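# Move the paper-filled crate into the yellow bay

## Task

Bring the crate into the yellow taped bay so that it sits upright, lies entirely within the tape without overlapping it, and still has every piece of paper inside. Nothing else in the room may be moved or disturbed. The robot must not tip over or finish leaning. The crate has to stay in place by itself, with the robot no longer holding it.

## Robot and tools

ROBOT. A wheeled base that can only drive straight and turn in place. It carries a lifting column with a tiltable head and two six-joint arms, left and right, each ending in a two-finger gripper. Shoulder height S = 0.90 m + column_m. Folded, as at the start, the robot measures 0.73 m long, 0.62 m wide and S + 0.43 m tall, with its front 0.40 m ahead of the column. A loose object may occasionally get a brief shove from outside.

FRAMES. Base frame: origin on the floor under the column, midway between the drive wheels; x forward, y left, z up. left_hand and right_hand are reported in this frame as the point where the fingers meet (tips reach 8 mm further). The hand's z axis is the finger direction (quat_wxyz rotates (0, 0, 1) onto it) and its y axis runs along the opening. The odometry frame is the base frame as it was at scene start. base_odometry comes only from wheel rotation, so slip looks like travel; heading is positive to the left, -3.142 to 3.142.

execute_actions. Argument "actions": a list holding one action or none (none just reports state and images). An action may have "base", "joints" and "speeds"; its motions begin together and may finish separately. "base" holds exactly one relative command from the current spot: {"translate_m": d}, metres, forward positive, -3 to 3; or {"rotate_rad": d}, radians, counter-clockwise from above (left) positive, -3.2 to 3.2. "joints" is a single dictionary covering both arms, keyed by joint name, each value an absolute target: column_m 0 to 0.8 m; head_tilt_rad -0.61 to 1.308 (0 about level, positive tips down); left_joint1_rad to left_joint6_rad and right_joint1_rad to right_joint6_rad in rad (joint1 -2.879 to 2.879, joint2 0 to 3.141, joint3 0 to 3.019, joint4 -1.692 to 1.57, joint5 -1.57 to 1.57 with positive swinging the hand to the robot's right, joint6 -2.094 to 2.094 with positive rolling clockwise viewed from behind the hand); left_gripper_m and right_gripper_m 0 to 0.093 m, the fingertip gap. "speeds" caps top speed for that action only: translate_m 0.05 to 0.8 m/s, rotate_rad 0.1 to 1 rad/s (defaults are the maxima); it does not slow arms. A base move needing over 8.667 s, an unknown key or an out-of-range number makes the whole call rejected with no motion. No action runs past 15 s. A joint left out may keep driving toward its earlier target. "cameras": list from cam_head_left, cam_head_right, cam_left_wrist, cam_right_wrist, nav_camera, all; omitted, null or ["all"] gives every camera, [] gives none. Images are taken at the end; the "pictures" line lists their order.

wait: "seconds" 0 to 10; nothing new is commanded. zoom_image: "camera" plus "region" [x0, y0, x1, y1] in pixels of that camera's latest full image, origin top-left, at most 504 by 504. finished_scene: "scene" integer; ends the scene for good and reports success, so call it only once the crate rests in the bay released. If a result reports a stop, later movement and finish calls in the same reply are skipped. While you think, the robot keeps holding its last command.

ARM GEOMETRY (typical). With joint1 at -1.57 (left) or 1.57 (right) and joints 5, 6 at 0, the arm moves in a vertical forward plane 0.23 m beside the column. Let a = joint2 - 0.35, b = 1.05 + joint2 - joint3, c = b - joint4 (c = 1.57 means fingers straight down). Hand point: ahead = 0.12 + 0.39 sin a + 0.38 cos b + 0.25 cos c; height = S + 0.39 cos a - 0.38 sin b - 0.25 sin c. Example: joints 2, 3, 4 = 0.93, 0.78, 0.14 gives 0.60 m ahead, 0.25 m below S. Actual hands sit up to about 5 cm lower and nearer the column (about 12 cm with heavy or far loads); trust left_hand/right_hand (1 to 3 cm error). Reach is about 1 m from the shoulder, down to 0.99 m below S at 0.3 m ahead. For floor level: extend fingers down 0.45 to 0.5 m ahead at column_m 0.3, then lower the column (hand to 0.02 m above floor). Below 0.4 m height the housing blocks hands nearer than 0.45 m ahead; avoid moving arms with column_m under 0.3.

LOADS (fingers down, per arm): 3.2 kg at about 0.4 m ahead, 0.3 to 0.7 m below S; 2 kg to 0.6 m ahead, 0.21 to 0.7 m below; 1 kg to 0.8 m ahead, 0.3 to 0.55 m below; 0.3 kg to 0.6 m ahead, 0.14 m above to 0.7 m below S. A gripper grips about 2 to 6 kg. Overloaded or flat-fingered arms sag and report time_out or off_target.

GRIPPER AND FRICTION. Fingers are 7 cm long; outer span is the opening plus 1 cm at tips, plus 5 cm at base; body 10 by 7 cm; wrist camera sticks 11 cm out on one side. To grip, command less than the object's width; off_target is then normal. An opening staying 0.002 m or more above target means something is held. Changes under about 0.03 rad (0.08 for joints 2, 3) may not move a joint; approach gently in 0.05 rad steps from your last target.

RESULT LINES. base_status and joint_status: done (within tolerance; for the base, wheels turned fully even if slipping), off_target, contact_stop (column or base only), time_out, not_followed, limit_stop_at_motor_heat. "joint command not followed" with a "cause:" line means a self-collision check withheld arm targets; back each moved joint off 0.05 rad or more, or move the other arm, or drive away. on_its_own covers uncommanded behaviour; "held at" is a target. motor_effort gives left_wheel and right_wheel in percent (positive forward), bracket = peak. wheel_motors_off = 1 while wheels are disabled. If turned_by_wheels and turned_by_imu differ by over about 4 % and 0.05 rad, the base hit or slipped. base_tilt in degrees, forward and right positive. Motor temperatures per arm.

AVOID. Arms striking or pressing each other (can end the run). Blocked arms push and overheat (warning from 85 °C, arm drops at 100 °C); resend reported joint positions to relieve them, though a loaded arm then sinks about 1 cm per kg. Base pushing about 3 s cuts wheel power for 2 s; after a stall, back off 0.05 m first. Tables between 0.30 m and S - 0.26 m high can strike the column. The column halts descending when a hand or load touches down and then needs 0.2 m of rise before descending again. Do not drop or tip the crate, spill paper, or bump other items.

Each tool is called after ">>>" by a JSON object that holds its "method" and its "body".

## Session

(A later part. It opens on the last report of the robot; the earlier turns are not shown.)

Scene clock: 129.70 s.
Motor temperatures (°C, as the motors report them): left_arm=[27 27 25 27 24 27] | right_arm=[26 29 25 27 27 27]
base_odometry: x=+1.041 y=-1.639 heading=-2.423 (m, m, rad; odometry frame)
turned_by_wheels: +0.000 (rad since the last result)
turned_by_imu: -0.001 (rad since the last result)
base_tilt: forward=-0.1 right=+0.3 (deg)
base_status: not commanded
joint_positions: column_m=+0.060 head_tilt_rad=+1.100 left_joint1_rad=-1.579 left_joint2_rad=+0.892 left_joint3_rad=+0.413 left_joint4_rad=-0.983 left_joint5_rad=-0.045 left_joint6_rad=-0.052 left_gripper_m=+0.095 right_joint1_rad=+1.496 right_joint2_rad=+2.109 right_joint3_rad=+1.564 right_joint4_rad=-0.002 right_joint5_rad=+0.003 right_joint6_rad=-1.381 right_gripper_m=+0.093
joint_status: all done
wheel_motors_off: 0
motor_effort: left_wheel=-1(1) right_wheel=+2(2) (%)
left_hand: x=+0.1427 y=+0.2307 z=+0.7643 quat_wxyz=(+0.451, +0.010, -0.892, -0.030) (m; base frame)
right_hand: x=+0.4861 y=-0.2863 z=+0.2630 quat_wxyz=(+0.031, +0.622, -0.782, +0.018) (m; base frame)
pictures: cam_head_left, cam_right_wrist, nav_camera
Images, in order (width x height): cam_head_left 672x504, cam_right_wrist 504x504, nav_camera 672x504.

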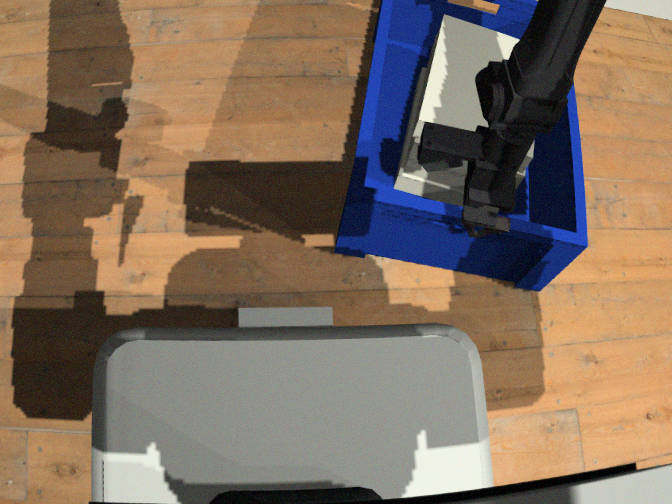

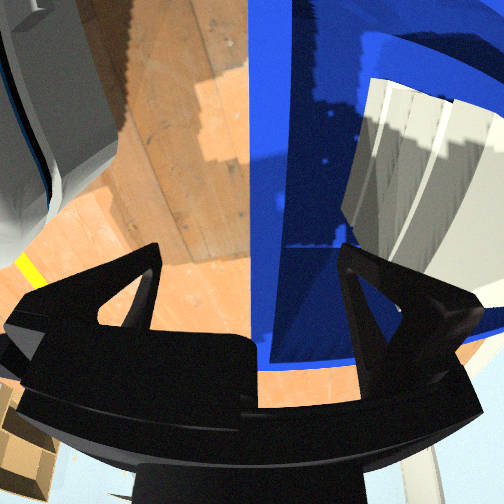

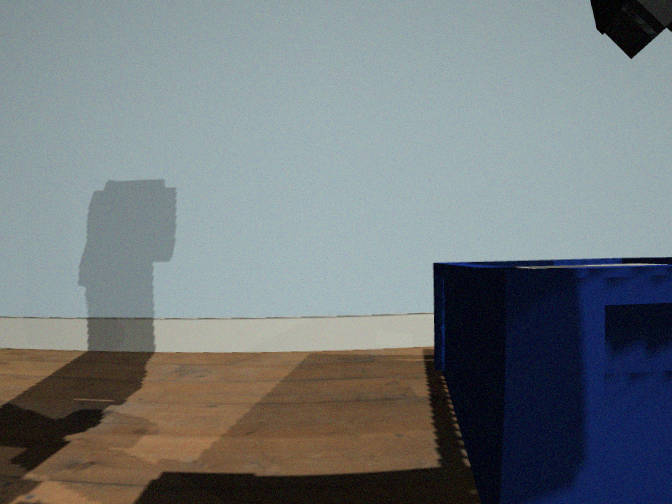

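>>> {"method": "execute_actions", "body": {"actions": [{"joints":{"column_m":0.0}}], "cameras": ["cam_head_left","cam_right_wrist","nav_camera"]}}

Scene clock: 136.23 s.
Motor temperatures (°C, as the motors report them): left_arm=[27 27 25 27 24 27] | right_arm=[26 30 25 27 27 27]
base_odometry: x=+1.041 y=-1.639 heading=-2.423 (m, m, rad; odometry frame)
turned_by_wheels: +0.000 (rad since the last result)
turned_by_imu: -0.001 (rad since the last result)
base_tilt: forward=+0.0 right=+0.3 (deg)
base_status: not commanded
joint_positions: column_m=+0.000 head_tilt_rad=+1.100 left_joint1_rad=-1.579 left_joint2_rad=+0.892 left_joint3_rad=+0.413 left_joint4_rad=-0.983 left_joint5_rad=-0.045 left_joint6_rad=-0.052 left_gripper_m=+0.095 right_joint1_rad=+1.496 right_joint2_rad=+2.109 right_joint3_rad=+1.564 right_joint4_rad=-0.002 right_joint5_rad=+0.003 right_joint6_rad=-1.381 right_gripper_m=+0.093
joint_status: all done
wheel_motors_off: 0
motor_effort: left_wheel=-1(2) right_wheel=+2(2) (%)
left_hand: x=+0.1427 y=+0.2307 z=+0.7044 quat_wxyz=(+0.451, +0.010, -0.892, -0.030) (m; base frame)
right_hand: x=+0.4861 y=-0.2863 z=+0.2030 quat_wxyz=(+0.031, +0.622, -0.782, +0.018) (m; base frame)
pictures: cam_head_left, cam_right_wrist, nav_camera
Images, in order (width x height): cam_head_left 672x504, cam_right_wrist 504x504, nav_camera 672x504.

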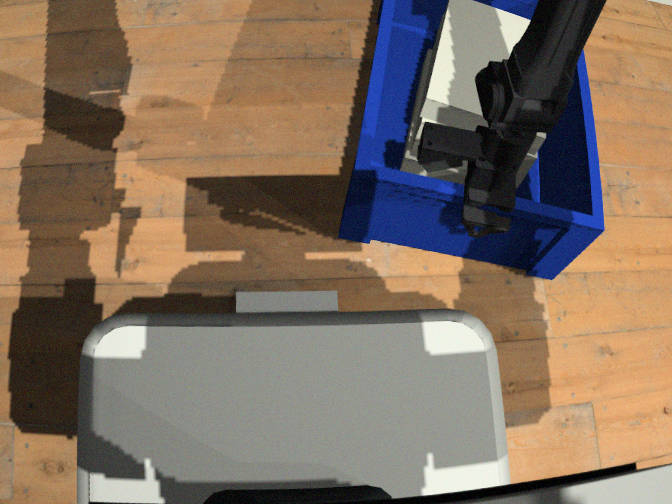

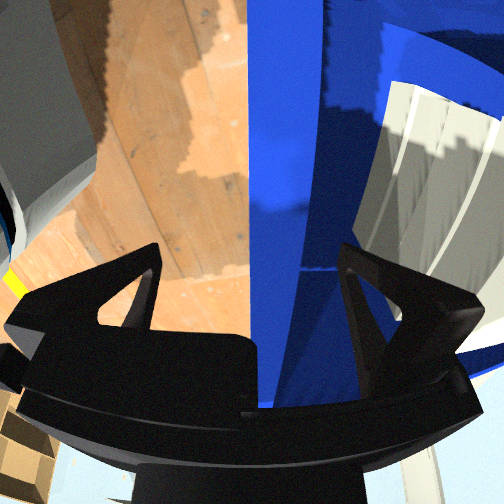

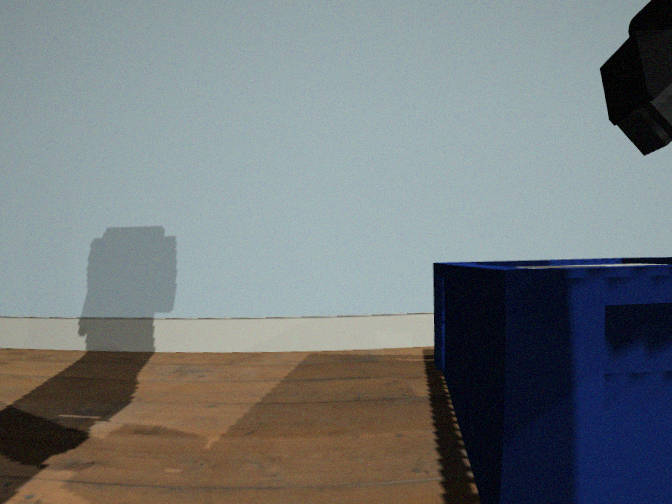

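>>> {"method": "execute_actions", "body": {"actions": [{"joints":{"right_joint2_rad":2.19,"right_joint3_rad":1.68,"right_joint4_rad":-0.01}}], "cameras": ["nav_camera"]}}

>>> {"method": "execute_actions", "body": {"actions": [{"joints":{"right_gripper_m":0.0}}], "cameras": ["cam_right_wrist","nav_camera"]}}

Scene clock: 142.03 s.
Motor temperatures (°C, as the motors report them): left_arm=[27 27 25 27 24 27] | right_arm=[26 30 25 27 27 27]
base_odometry: x=+1.041 y=-1.639 heading=-2.423 (m, m, rad; odometry frame)
turned_by_wheels: +0.000 (rad since the last result)
turned_by_imu: -0.001 (rad since the last result)
base_tilt: forward=-0.1 right=+0.3 (deg)
base_status: not commanded
joint_positions: column_m=+0.000 head_tilt_rad=+1.100 left_joint1_rad=-1.579 left_joint2_rad=+0.892 left_joint3_rad=+0.413 left_joint4_rad=-0.983 left_joint5_rad=-0.045 left_joint6_rad=-0.052 left_gripper_m=+0.095 right_joint1_rad=+1.496 right_joint2_rad=+2.175 right_joint3_rad=+1.679 right_joint4_rad=-0.005 right_joint5_rad=+0.003 right_joint6_rad=-1.381 right_gripper_m=+0.093
joint_status: all done
wheel_motors_off: 0
motor_effort: left_wheel=-1(1) right_wheel=+3(2) (%)
left_hand: x=+0.1427 y=+0.2307 z=+0.7044 quat_wxyz=(+0.451, +0.010, -0.892, -0.030) (m; base frame)
right_hand: x=+0.5111 y=-0.2888 z=+0.1787 quat_wxyz=(+0.013, +0.622, -0.782, +0.033) (m; base frame)
pictures: nav_camera
Images, in order (width x height): nav_camera 672x504.

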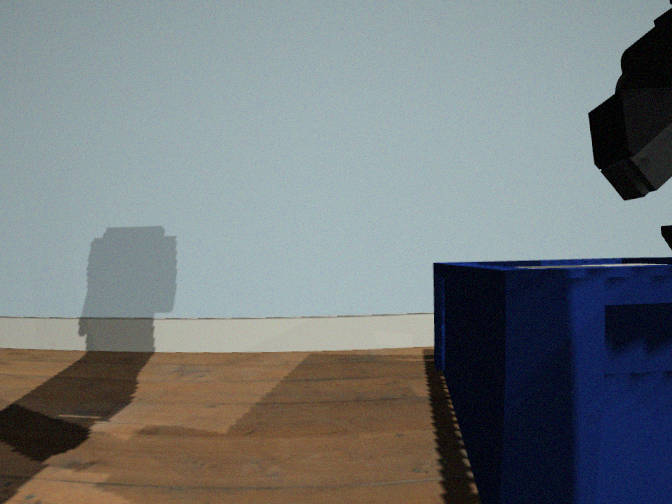

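Scene clock: 142.73 s.
Motor temperatures (°C, as the motors report them): left_arm=[27 27 25 27 24 27] | right_arm=[26 30 25 27 27 27]
base_odometry: x=+1.041 y=-1.639 heading=-2.423 (m, m, rad; odometry frame)
turned_by_wheels: +0.000 (rad since the last result)
turned_by_imu: +0.000 (rad since the last result)
base_tilt: forward=-0.1 right=+0.3 (deg)
base_status: not commanded
joint_positions: column_m=+0.000 head_tilt_rad=+1.100 left_joint1_rad=-1.579 left_joint2_rad=+0.892 left_joint3_rad=+0.413 left_joint4_rad=-0.983 left_joint5_rad=-0.045 left_joint6_rad=-0.052 left_gripper_m=+0.095 right_joint1_rad=+1.496 right_joint2_rad=+2.184 right_joint3_rad=+1.672 right_joint4_rad=-0.012 right_joint5_rad=-0.001 right_joint6_rad=-1.388 right_gripper_m=+0.019
joint_status: right_gripper_m off_target (ended at +0.019, target +0.000)
wheel_motors_off: 0
motor_effort: left_wheel=-1(1) right_wheel=+3(4) (%)
left_hand: x=+0.1427 y=+0.2307 z=+0.7044 quat_wxyz=(+0.451, +0.010, -0.892, -0.030) (m; base frame)
right_hand: x=+0.4978 y=-0.2879 z=+0.1748 quat_wxyz=(+0.020, +0.625, -0.780, +0.024) (m; base frame)
pictures: cam_right_wrist, nav_camera
Images, in order (width x height): cam_right_wrist 504x504, nav_camera 672x504.

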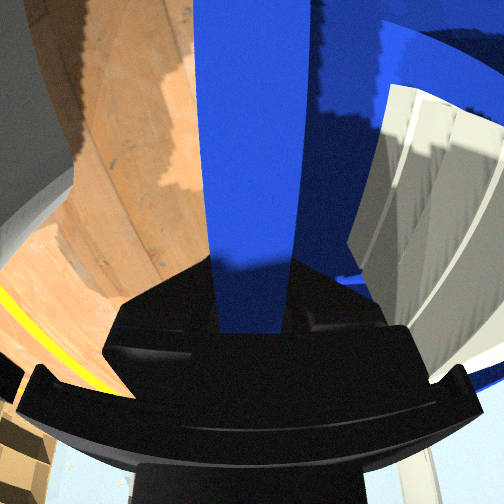

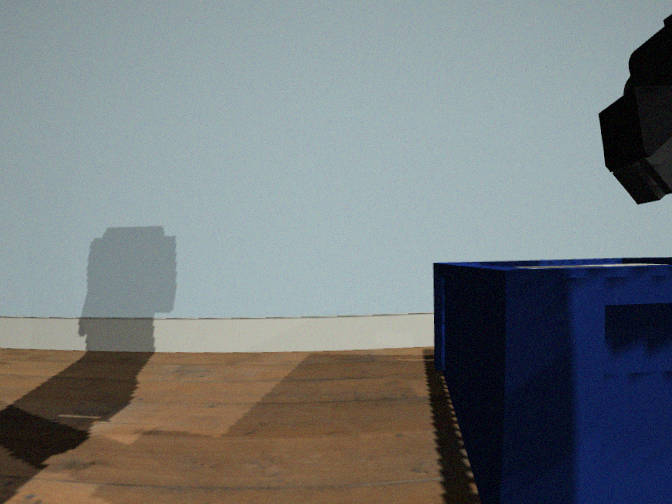

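Gripped. Test pull.

>>> {"method": "execute_actions", "body": {"actions": [{"base":{"translate_m":-0.2},"speeds":{"translate_m":0.08},"joints":{"head_tilt_rad":0.9}}], "cameras": ["cam_head_left","cam_right_wrist"]}}

Scene clock: 148.27 s.
Motor temperatures (°C, as the motors report them): left_arm=[27 27 25 27 24 27] | right_arm=[26 30 26 27 27 27]
base_odometry: x=+1.191 y=-1.508 heading=-2.424 (m, m, rad; odometry frame)
turned_by_wheels: -0.001 (rad since the last result)
turned_by_imu: -0.001 (rad since the last result)
base_tilt: forward=-0.1 right=+0.3 (deg)
base_status: done
joint_positions: column_m=+0.000 head_tilt_rad=+0.915 left_joint1_rad=-1.579 left_joint2_rad=+0.891 left_joint3_rad=+0.412 left_joint4_rad=-0.983 left_joint5_rad=-0.045 left_joint6_rad=-0.052 left_gripper_m=+0.095 right_joint1_rad=+1.497 right_joint2_rad=+2.188 right_joint3_rad=+1.744 right_joint4_rad=+0.023 right_joint5_rad=-0.004 right_joint6_rad=-1.429 right_gripper_m=+0.019
joint_status: all done
wheel_motors_off: 0
motor_effort: left_wheel=-1(32) right_wheel=+0(44) (%)
left_hand: x=+0.1424 y=+0.2307 z=+0.7045 quat_wxyz=(+0.451, +0.010, -0.892, -0.030) (m; base frame)
right_hand: x=+0.5488 y=-0.2888 z=+0.1759 quat_wxyz=(-0.019, +0.641, -0.765, +0.057) (m; base frame)
pictures: cam_head_left, cam_right_wrist
Images, in order (width x height): cam_head_left 672x504, cam_right_wrist 504x504.

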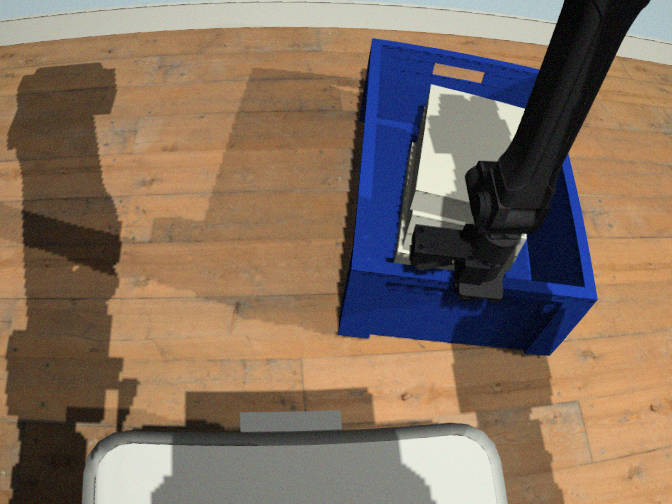

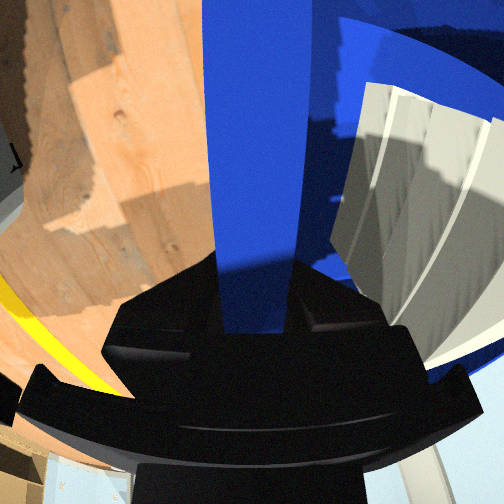

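>>> {"method": "execute_actions", "body": {"actions": [{"base":{"translate_m":-0.45},"speeds":{"translate_m":0.12},"joints":{"right_joint1_rad":1.40,"right_joint6_rad":-1.6}}], "cameras": ["cam_head_left","cam_head_right","cam_right_wrist"]}}

Scene clock: 158.73 s.
Motor temperatures (°C, as the motors report them): left_arm=[27 27 25 27 24 27] | right_arm=[26 31 26 27 27 28]
base_odometry: x=+1.530 y=-1.212 heading=-2.425 (m, m, rad; odometry frame)
turned_by_wheels: -0.001 (rad since the last result)
turned_by_imu: -0.001 (rad since the last result)
base_tilt: forward=-0.1 right=+0.3 (deg)
base_status: done
joint_positions: column_m=+0.000 head_tilt_rad=+0.914 left_joint1_rad=-1.579 left_joint2_rad=+0.891 left_joint3_rad=+0.413 left_joint4_rad=-0.983 left_joint5_rad=-0.045 left_joint6_rad=-0.052 left_gripper_m=+0.095 right_joint1_rad=+1.453 right_joint2_rad=+2.192 right_joint3_rad=+1.746 right_joint4_rad=+0.030 right_joint5_rad=-0.024 right_joint6_rad=-1.606 right_gripper_m=+0.019
joint_status: right_joint1_rad time_out (moved -0.044 of -0.097); the others done
wheel_motors_off: 0
on_its_own: right_joint1_rad reads +1.453 and still pushes toward +1.400 since a time_out
motor_effort: left_wheel=-1(45) right_wheel=+0(29) (%)
left_hand: x=+0.1426 y=+0.2307 z=+0.7044 quat_wxyz=(+0.451, +0.010, -0.892, -0.030) (m; base frame)
right_hand: x=+0.5470 y=-0.3235 z=+0.1771 quat_wxyz=(-0.008, +0.699, -0.711, +0.067) (m; base frame)
pictures: cam_head_left, cam_head_right, cam_right_wrist
Images, in order (width x height): cam_head_left 672x504, cam_head_right 672x504, cam_right_wrist 504x504.

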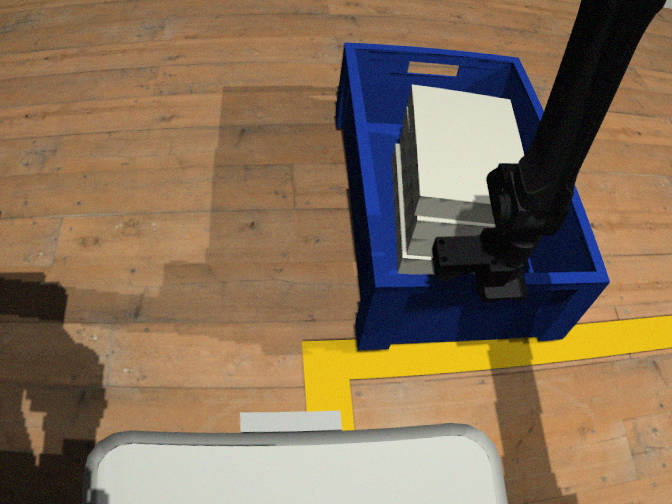

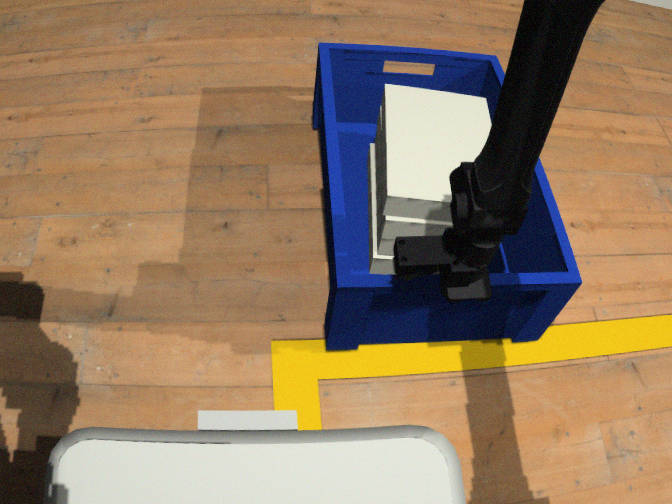

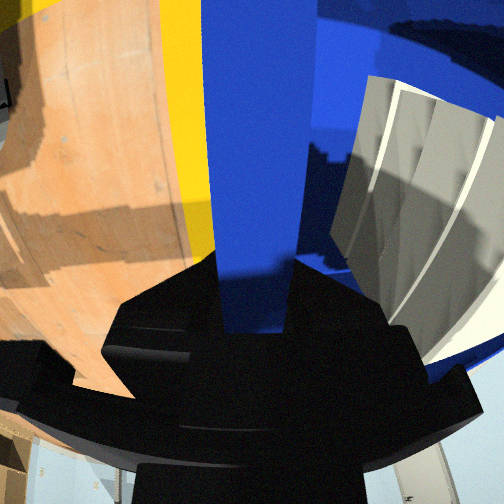

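>>> {"method": "execute_actions", "body": {"actions": [{"base":{"translate_m":-0.25},"speeds":{"translate_m":0.1},"joints":{"right_joint1_rad":1.28,"right_joint5_rad":-0.14,"right_joint6_rad":-1.78}}], "cameras": ["cam_head_left","cam_head_right","cam_right_wrist"]}}

Scene clock: 172.63 s.
Motor temperatures (°C, as the motors report them): left_arm=[27 27 25 27 24 27] | right_arm=[26 31 26 27 28 28]
base_odometry: x=+1.719 y=-1.048 heading=-2.425 (m, m, rad; odometry frame)
turned_by_wheels: +0.000 (rad since the last result)
turned_by_imu: -0.001 (rad since the last result)
base_tilt: forward=-0.1 right=+0.3 (deg)
base_status: done
joint_positions: column_m=+0.000 head_tilt_rad=+0.914 left_joint1_rad=-1.579 left_joint2_rad=+0.891 left_joint3_rad=+0.412 left_joint4_rad=-0.983 left_joint5_rad=-0.045 left_joint6_rad=-0.052 left_gripper_m=+0.095 right_joint1_rad=+1.368 right_joint2_rad=+2.207 right_joint3_rad=+1.745 right_joint4_rad=+0.032 right_joint5_rad=-0.150 right_joint6_rad=-1.760 right_gripper_m=+0.019
joint_status: right_joint1_rad time_out (moved -0.085 of -0.173); the others done
wheel_motors_off: 0
on_its_own: right_joint1_rad reads +1.368 and still pushes toward +1.280 since a time_out
motor_effort: left_wheel=-1(39) right_wheel=+0(30) (%)
left_hand: x=+0.1423 y=+0.2307 z=+0.7046 quat_wxyz=(+0.451, +0.010, -0.892, -0.030) (m; base frame)
right_hand: x=+0.5320 y=-0.3748 z=+0.1789 quat_wxyz=(-0.020, +0.742, -0.669, +0.048) (m; base frame)
pictures: cam_head_left, cam_head_right, cam_right_wrist
Images, in order (width x height): cam_head_left 672x504, cam_head_right 672x504, cam_right_wrist 504x504.

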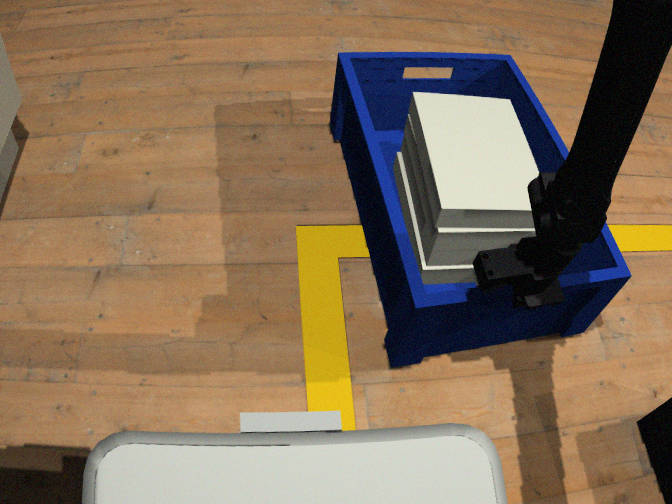

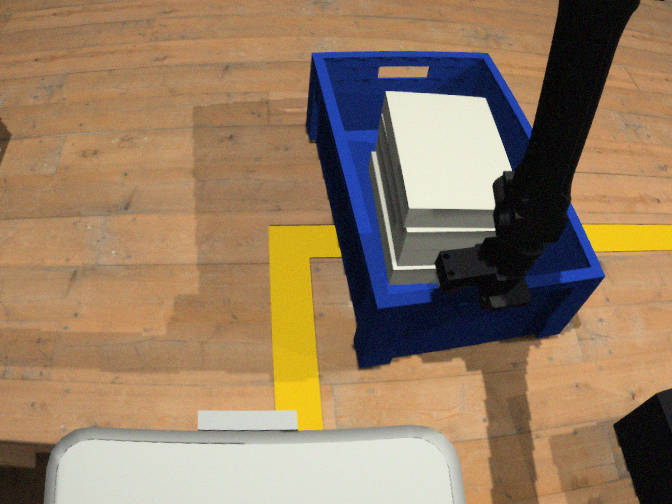

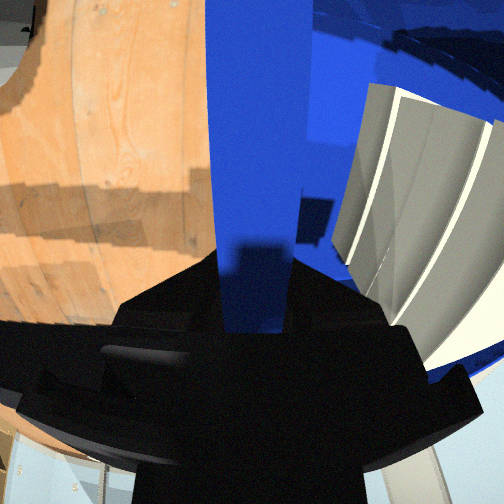

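>>> {"method": "execute_actions", "body": {"actions": [{"base":{"translate_m":-0.22},"speeds":{"translate_m":0.1},"joints":{"right_joint1_rad":1.35,"right_joint6_rad":-1.66,"head_tilt_rad":1.05}}], "cameras": ["cam_head_left","cam_head_right"]}}

Scene clock: 181.10 s.
Motor temperatures (°C, as the motors report them): left_arm=[27 27 25 27 24 27] | right_arm=[26 32 27 27 27 28]
base_odometry: x=+1.885 y=-0.904 heading=-2.426 (m, m, rad; odometry frame)
turned_by_wheels: +0.000 (rad since the last result)
turned_by_imu: -0.001 (rad since the last result)
base_tilt: forward=+0.0 right=+0.3 (deg)
base_status: done
joint_positions: column_m=+0.000 head_tilt_rad=+1.050 left_joint1_rad=-1.579 left_joint2_rad=+0.890 left_joint3_rad=+0.412 left_joint4_rad=-0.983 left_joint5_rad=-0.045 left_joint6_rad=-0.052 left_gripper_m=+0.095 right_joint1_rad=+1.388 right_joint2_rad=+2.205 right_joint3_rad=+1.755 right_joint4_rad=+0.036 right_joint5_rad=-0.139 right_joint6_rad=-1.698 right_gripper_m=+0.019
joint_status: right_joint6_rad time_out (moved +0.062 of +0.100); the others done
wheel_motors_off: 0
on_its_own: right_joint6_rad reads -1.698 and still pushes toward -1.660 since a time_out
motor_effort: left_wheel=-1(38) right_wheel=+0(30) (%)
left_hand: x=+0.1422 y=+0.2307 z=+0.7046 quat_wxyz=(+0.451, +0.010, -0.892, -0.030) (m; base frame)
right_hand: x=+0.5422 y=-0.3604 z=+0.1779 quat_wxyz=(-0.028, +0.724, -0.687, +0.051) (m; base frame)
pictures: cam_head_left, cam_head_right
Images, in order (width x height): cam_head_left 672x504, cam_head_right 672x504.

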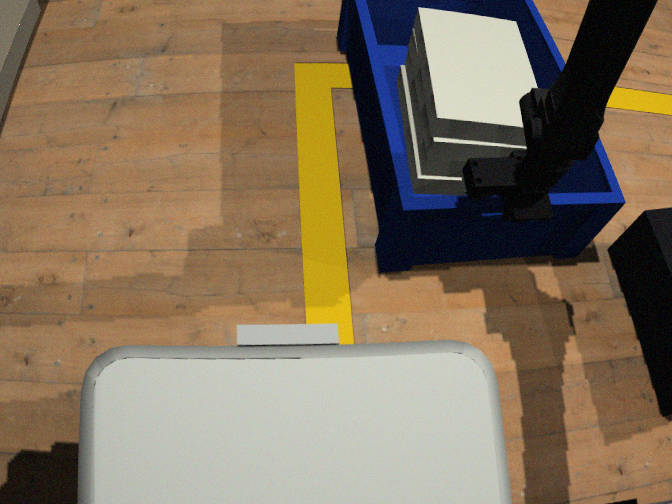

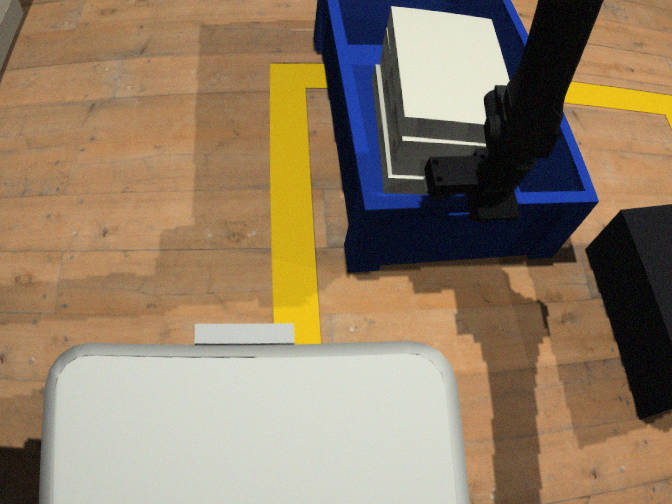

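>>> {"method": "execute_actions", "body": {"actions": [{"base":{"translate_m":-0.33},"speeds":{"translate_m":0.1},"joints":{"right_joint6_rad":-1.62,"head_tilt_rad":0.9}}], "cameras": ["cam_head_left","cam_head_right","cam_left_wrist"]}}

Scene clock: 192.97 s.
Motor temperatures (°C, as the motors report them): left_arm=[27 27 25 27 24 27] | right_arm=[26 32 27 27 27 28]
base_odometry: x=+2.134 y=-0.687 heading=-2.426 (m, m, rad; odometry frame)
turned_by_wheels: +0.000 (rad since the last result)
turned_by_imu: -0.001 (rad since the last result)
base_tilt: forward=-0.1 right=+0.3 (deg)
base_status: done
joint_positions: column_m=+0.000 head_tilt_rad=+0.915 left_joint1_rad=-1.579 left_joint2_rad=+0.890 left_joint3_rad=+0.412 left_joint4_rad=-0.983 left_joint5_rad=-0.045 left_joint6_rad=-0.052 left_gripper_m=+0.095 right_joint1_rad=+1.392 right_joint2_rad=+2.205 right_joint3_rad=+1.761 right_joint4_rad=+0.041 right_joint5_rad=-0.138 right_joint6_rad=-1.663 right_gripper_m=+0.019
joint_status: right_joint6_rad time_out (moved +0.035 of +0.078); the others done
wheel_motors_off: 0
on_its_own: right_joint6_rad reads -1.663 and still pushes toward -1.620 since a time_out
motor_effort: left_wheel=-1(38) right_wheel=+0(32) (%)
left_hand: x=+0.1423 y=+0.2307 z=+0.7046 quat_wxyz=(+0.451, +0.010, -0.892, -0.030) (m; base frame)
right_hand: x=+0.5476 y=-0.3569 z=+0.1781 quat_wxyz=(-0.034, +0.713, -0.698, +0.054) (m; base frame)
pictures: cam_head_left, cam_head_right, cam_left_wrist
Images, in order (width x height): cam_head_left 672x504, cam_head_right 672x504, cam_left_wrist 504x504.

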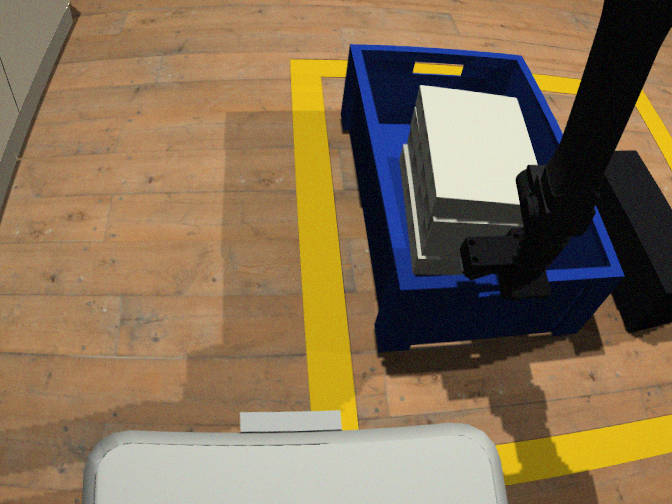

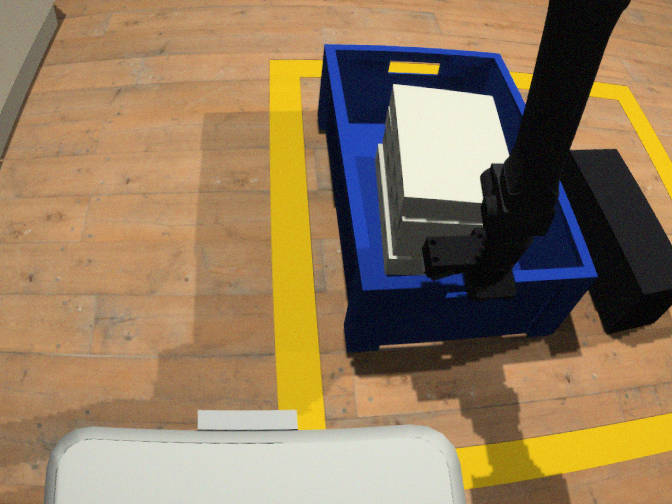

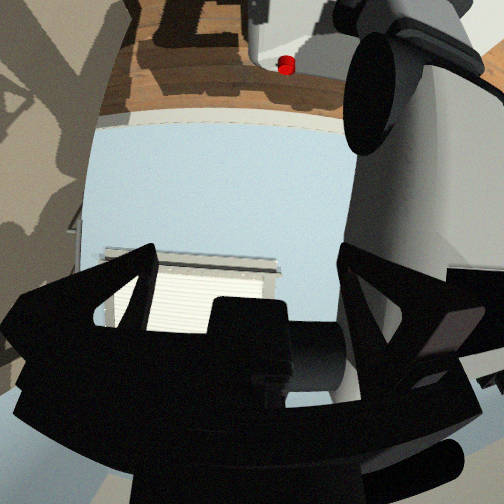

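Inside. Release: ease tension, open and raise.

>>> {"method": "execute_actions", "body": {"actions": [{"joints":{"right_joint1_rad":1.392,"right_joint2_rad":2.205,"right_joint3_rad":1.761,"right_joint4_rad":0.041,"right_joint5_rad":-0.138,"right_joint6_rad":-1.663,"right_gripper_m":0.08}}], "cameras": []}}

>>> {"method": "execute_actions", "body": {"actions": [{"joints":{"column_m":0.15}}], "cameras": ["cam_head_left","cam_right_wrist"]}}

Scene clock: 199.07 s.
Motor temperatures (°C, as the motors report them): left_arm=[27 27 25 27 24 27] | right_arm=[26 32 27 27 27 28]
base_odometry: x=+2.134 y=-0.687 heading=-2.426 (m, m, rad; odometry frame)
turned_by_wheels: +0.000 (rad since the last result)
turned_by_imu: -0.001 (rad since the last result)
base_tilt: forward=-0.1 right=+0.3 (deg)
base_status: not commanded
joint_positions: column_m=+0.000 head_tilt_rad=+0.915 left_joint1_rad=-1.579 left_joint2_rad=+0.890 left_joint3_rad=+0.412 left_joint4_rad=-0.983 left_joint5_rad=-0.045 left_joint6_rad=-0.052 left_gripper_m=+0.095 right_joint1_rad=+1.393 right_joint2_rad=+2.205 right_joint3_rad=+1.760 right_joint4_rad=+0.045 right_joint5_rad=-0.137 right_joint6_rad=-1.672 right_gripper_m=+0.080
joint_status: all done
wheel_motors_off: 0
motor_effort: left_wheel=-5(6) right_wheel=+5(5) (%)
left_hand: x=+0.1423 y=+0.2307 z=+0.7046 quat_wxyz=(+0.451, +0.010, -0.892, -0.030) (m; base frame)
right_hand: x=+0.5477 y=-0.3561 z=+0.1780 quat_wxyz=(-0.034, +0.716, -0.695, +0.055) (m; base frame)
pictures: none
No camera images: the call's "cameras" was empty. Leave "cameras" out to get every camera's image.

Scene clock: 201.60 s.
Motor temperatures (°C, as the motors report them): left_arm=[27 27 25 27 24 27] | right_arm=[26 32 27 27 27 28]
base_odometry: x=+2.134 y=-0.687 heading=-2.426 (m, m, rad; odometry frame)
turned_by_wheels: +0.000 (rad since the last result)
turned_by_imu: -0.001 (rad since the last result)
base_tilt: forward=-0.1 right=+0.3 (deg)
base_status: not commanded
joint_positions: column_m=+0.150 head_tilt_rad=+0.915 left_joint1_rad=-1.579 left_joint2_rad=+0.890 left_joint3_rad=+0.412 left_joint4_rad=-0.983 left_joint5_rad=-0.045 left_joint6_rad=-0.052 left_gripper_m=+0.095 right_joint1_rad=+1.393 right_joint2_rad=+2.205 right_joint3_rad=+1.760 right_joint4_rad=+0.045 right_joint5_rad=-0.137 right_joint6_rad=-1.672 right_gripper_m=+0.080
joint_status: all done
wheel_motors_off: 0
motor_effort: left_wheel=-5(5) right_wheel=+5(5) (%)
left_hand: x=+0.1423 y=+0.2307 z=+0.8545 quat_wxyz=(+0.451, +0.010, -0.892, -0.030) (m; base frame)
right_hand: x=+0.5477 y=-0.3561 z=+0.3279 quat_wxyz=(-0.034, +0.716, -0.695, +0.055) (m; base frame)
pictures: cam_head_left, cam_right_wrist
Images, in order (width x height): cam_head_left 672x504, cam_right_wrist 504x504.

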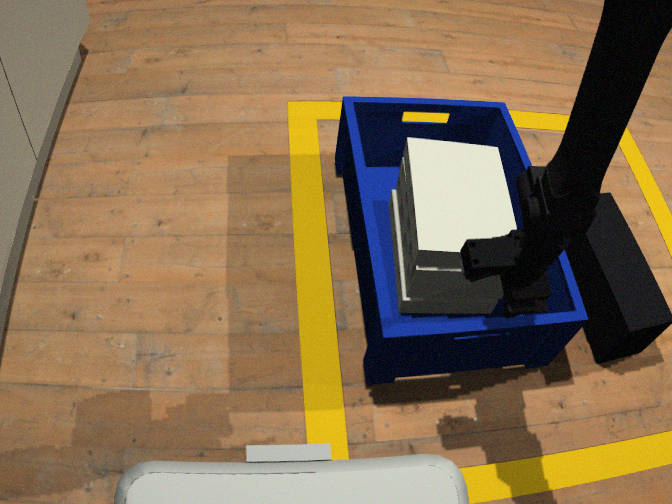

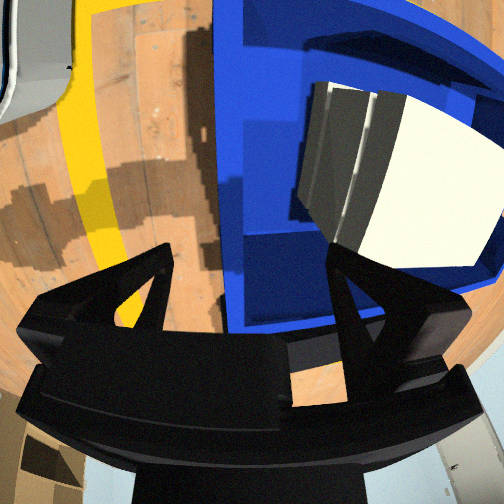

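>>> {"method": "finished_scene", "body": {"scene": 1}}

The scene is finished: the task was done.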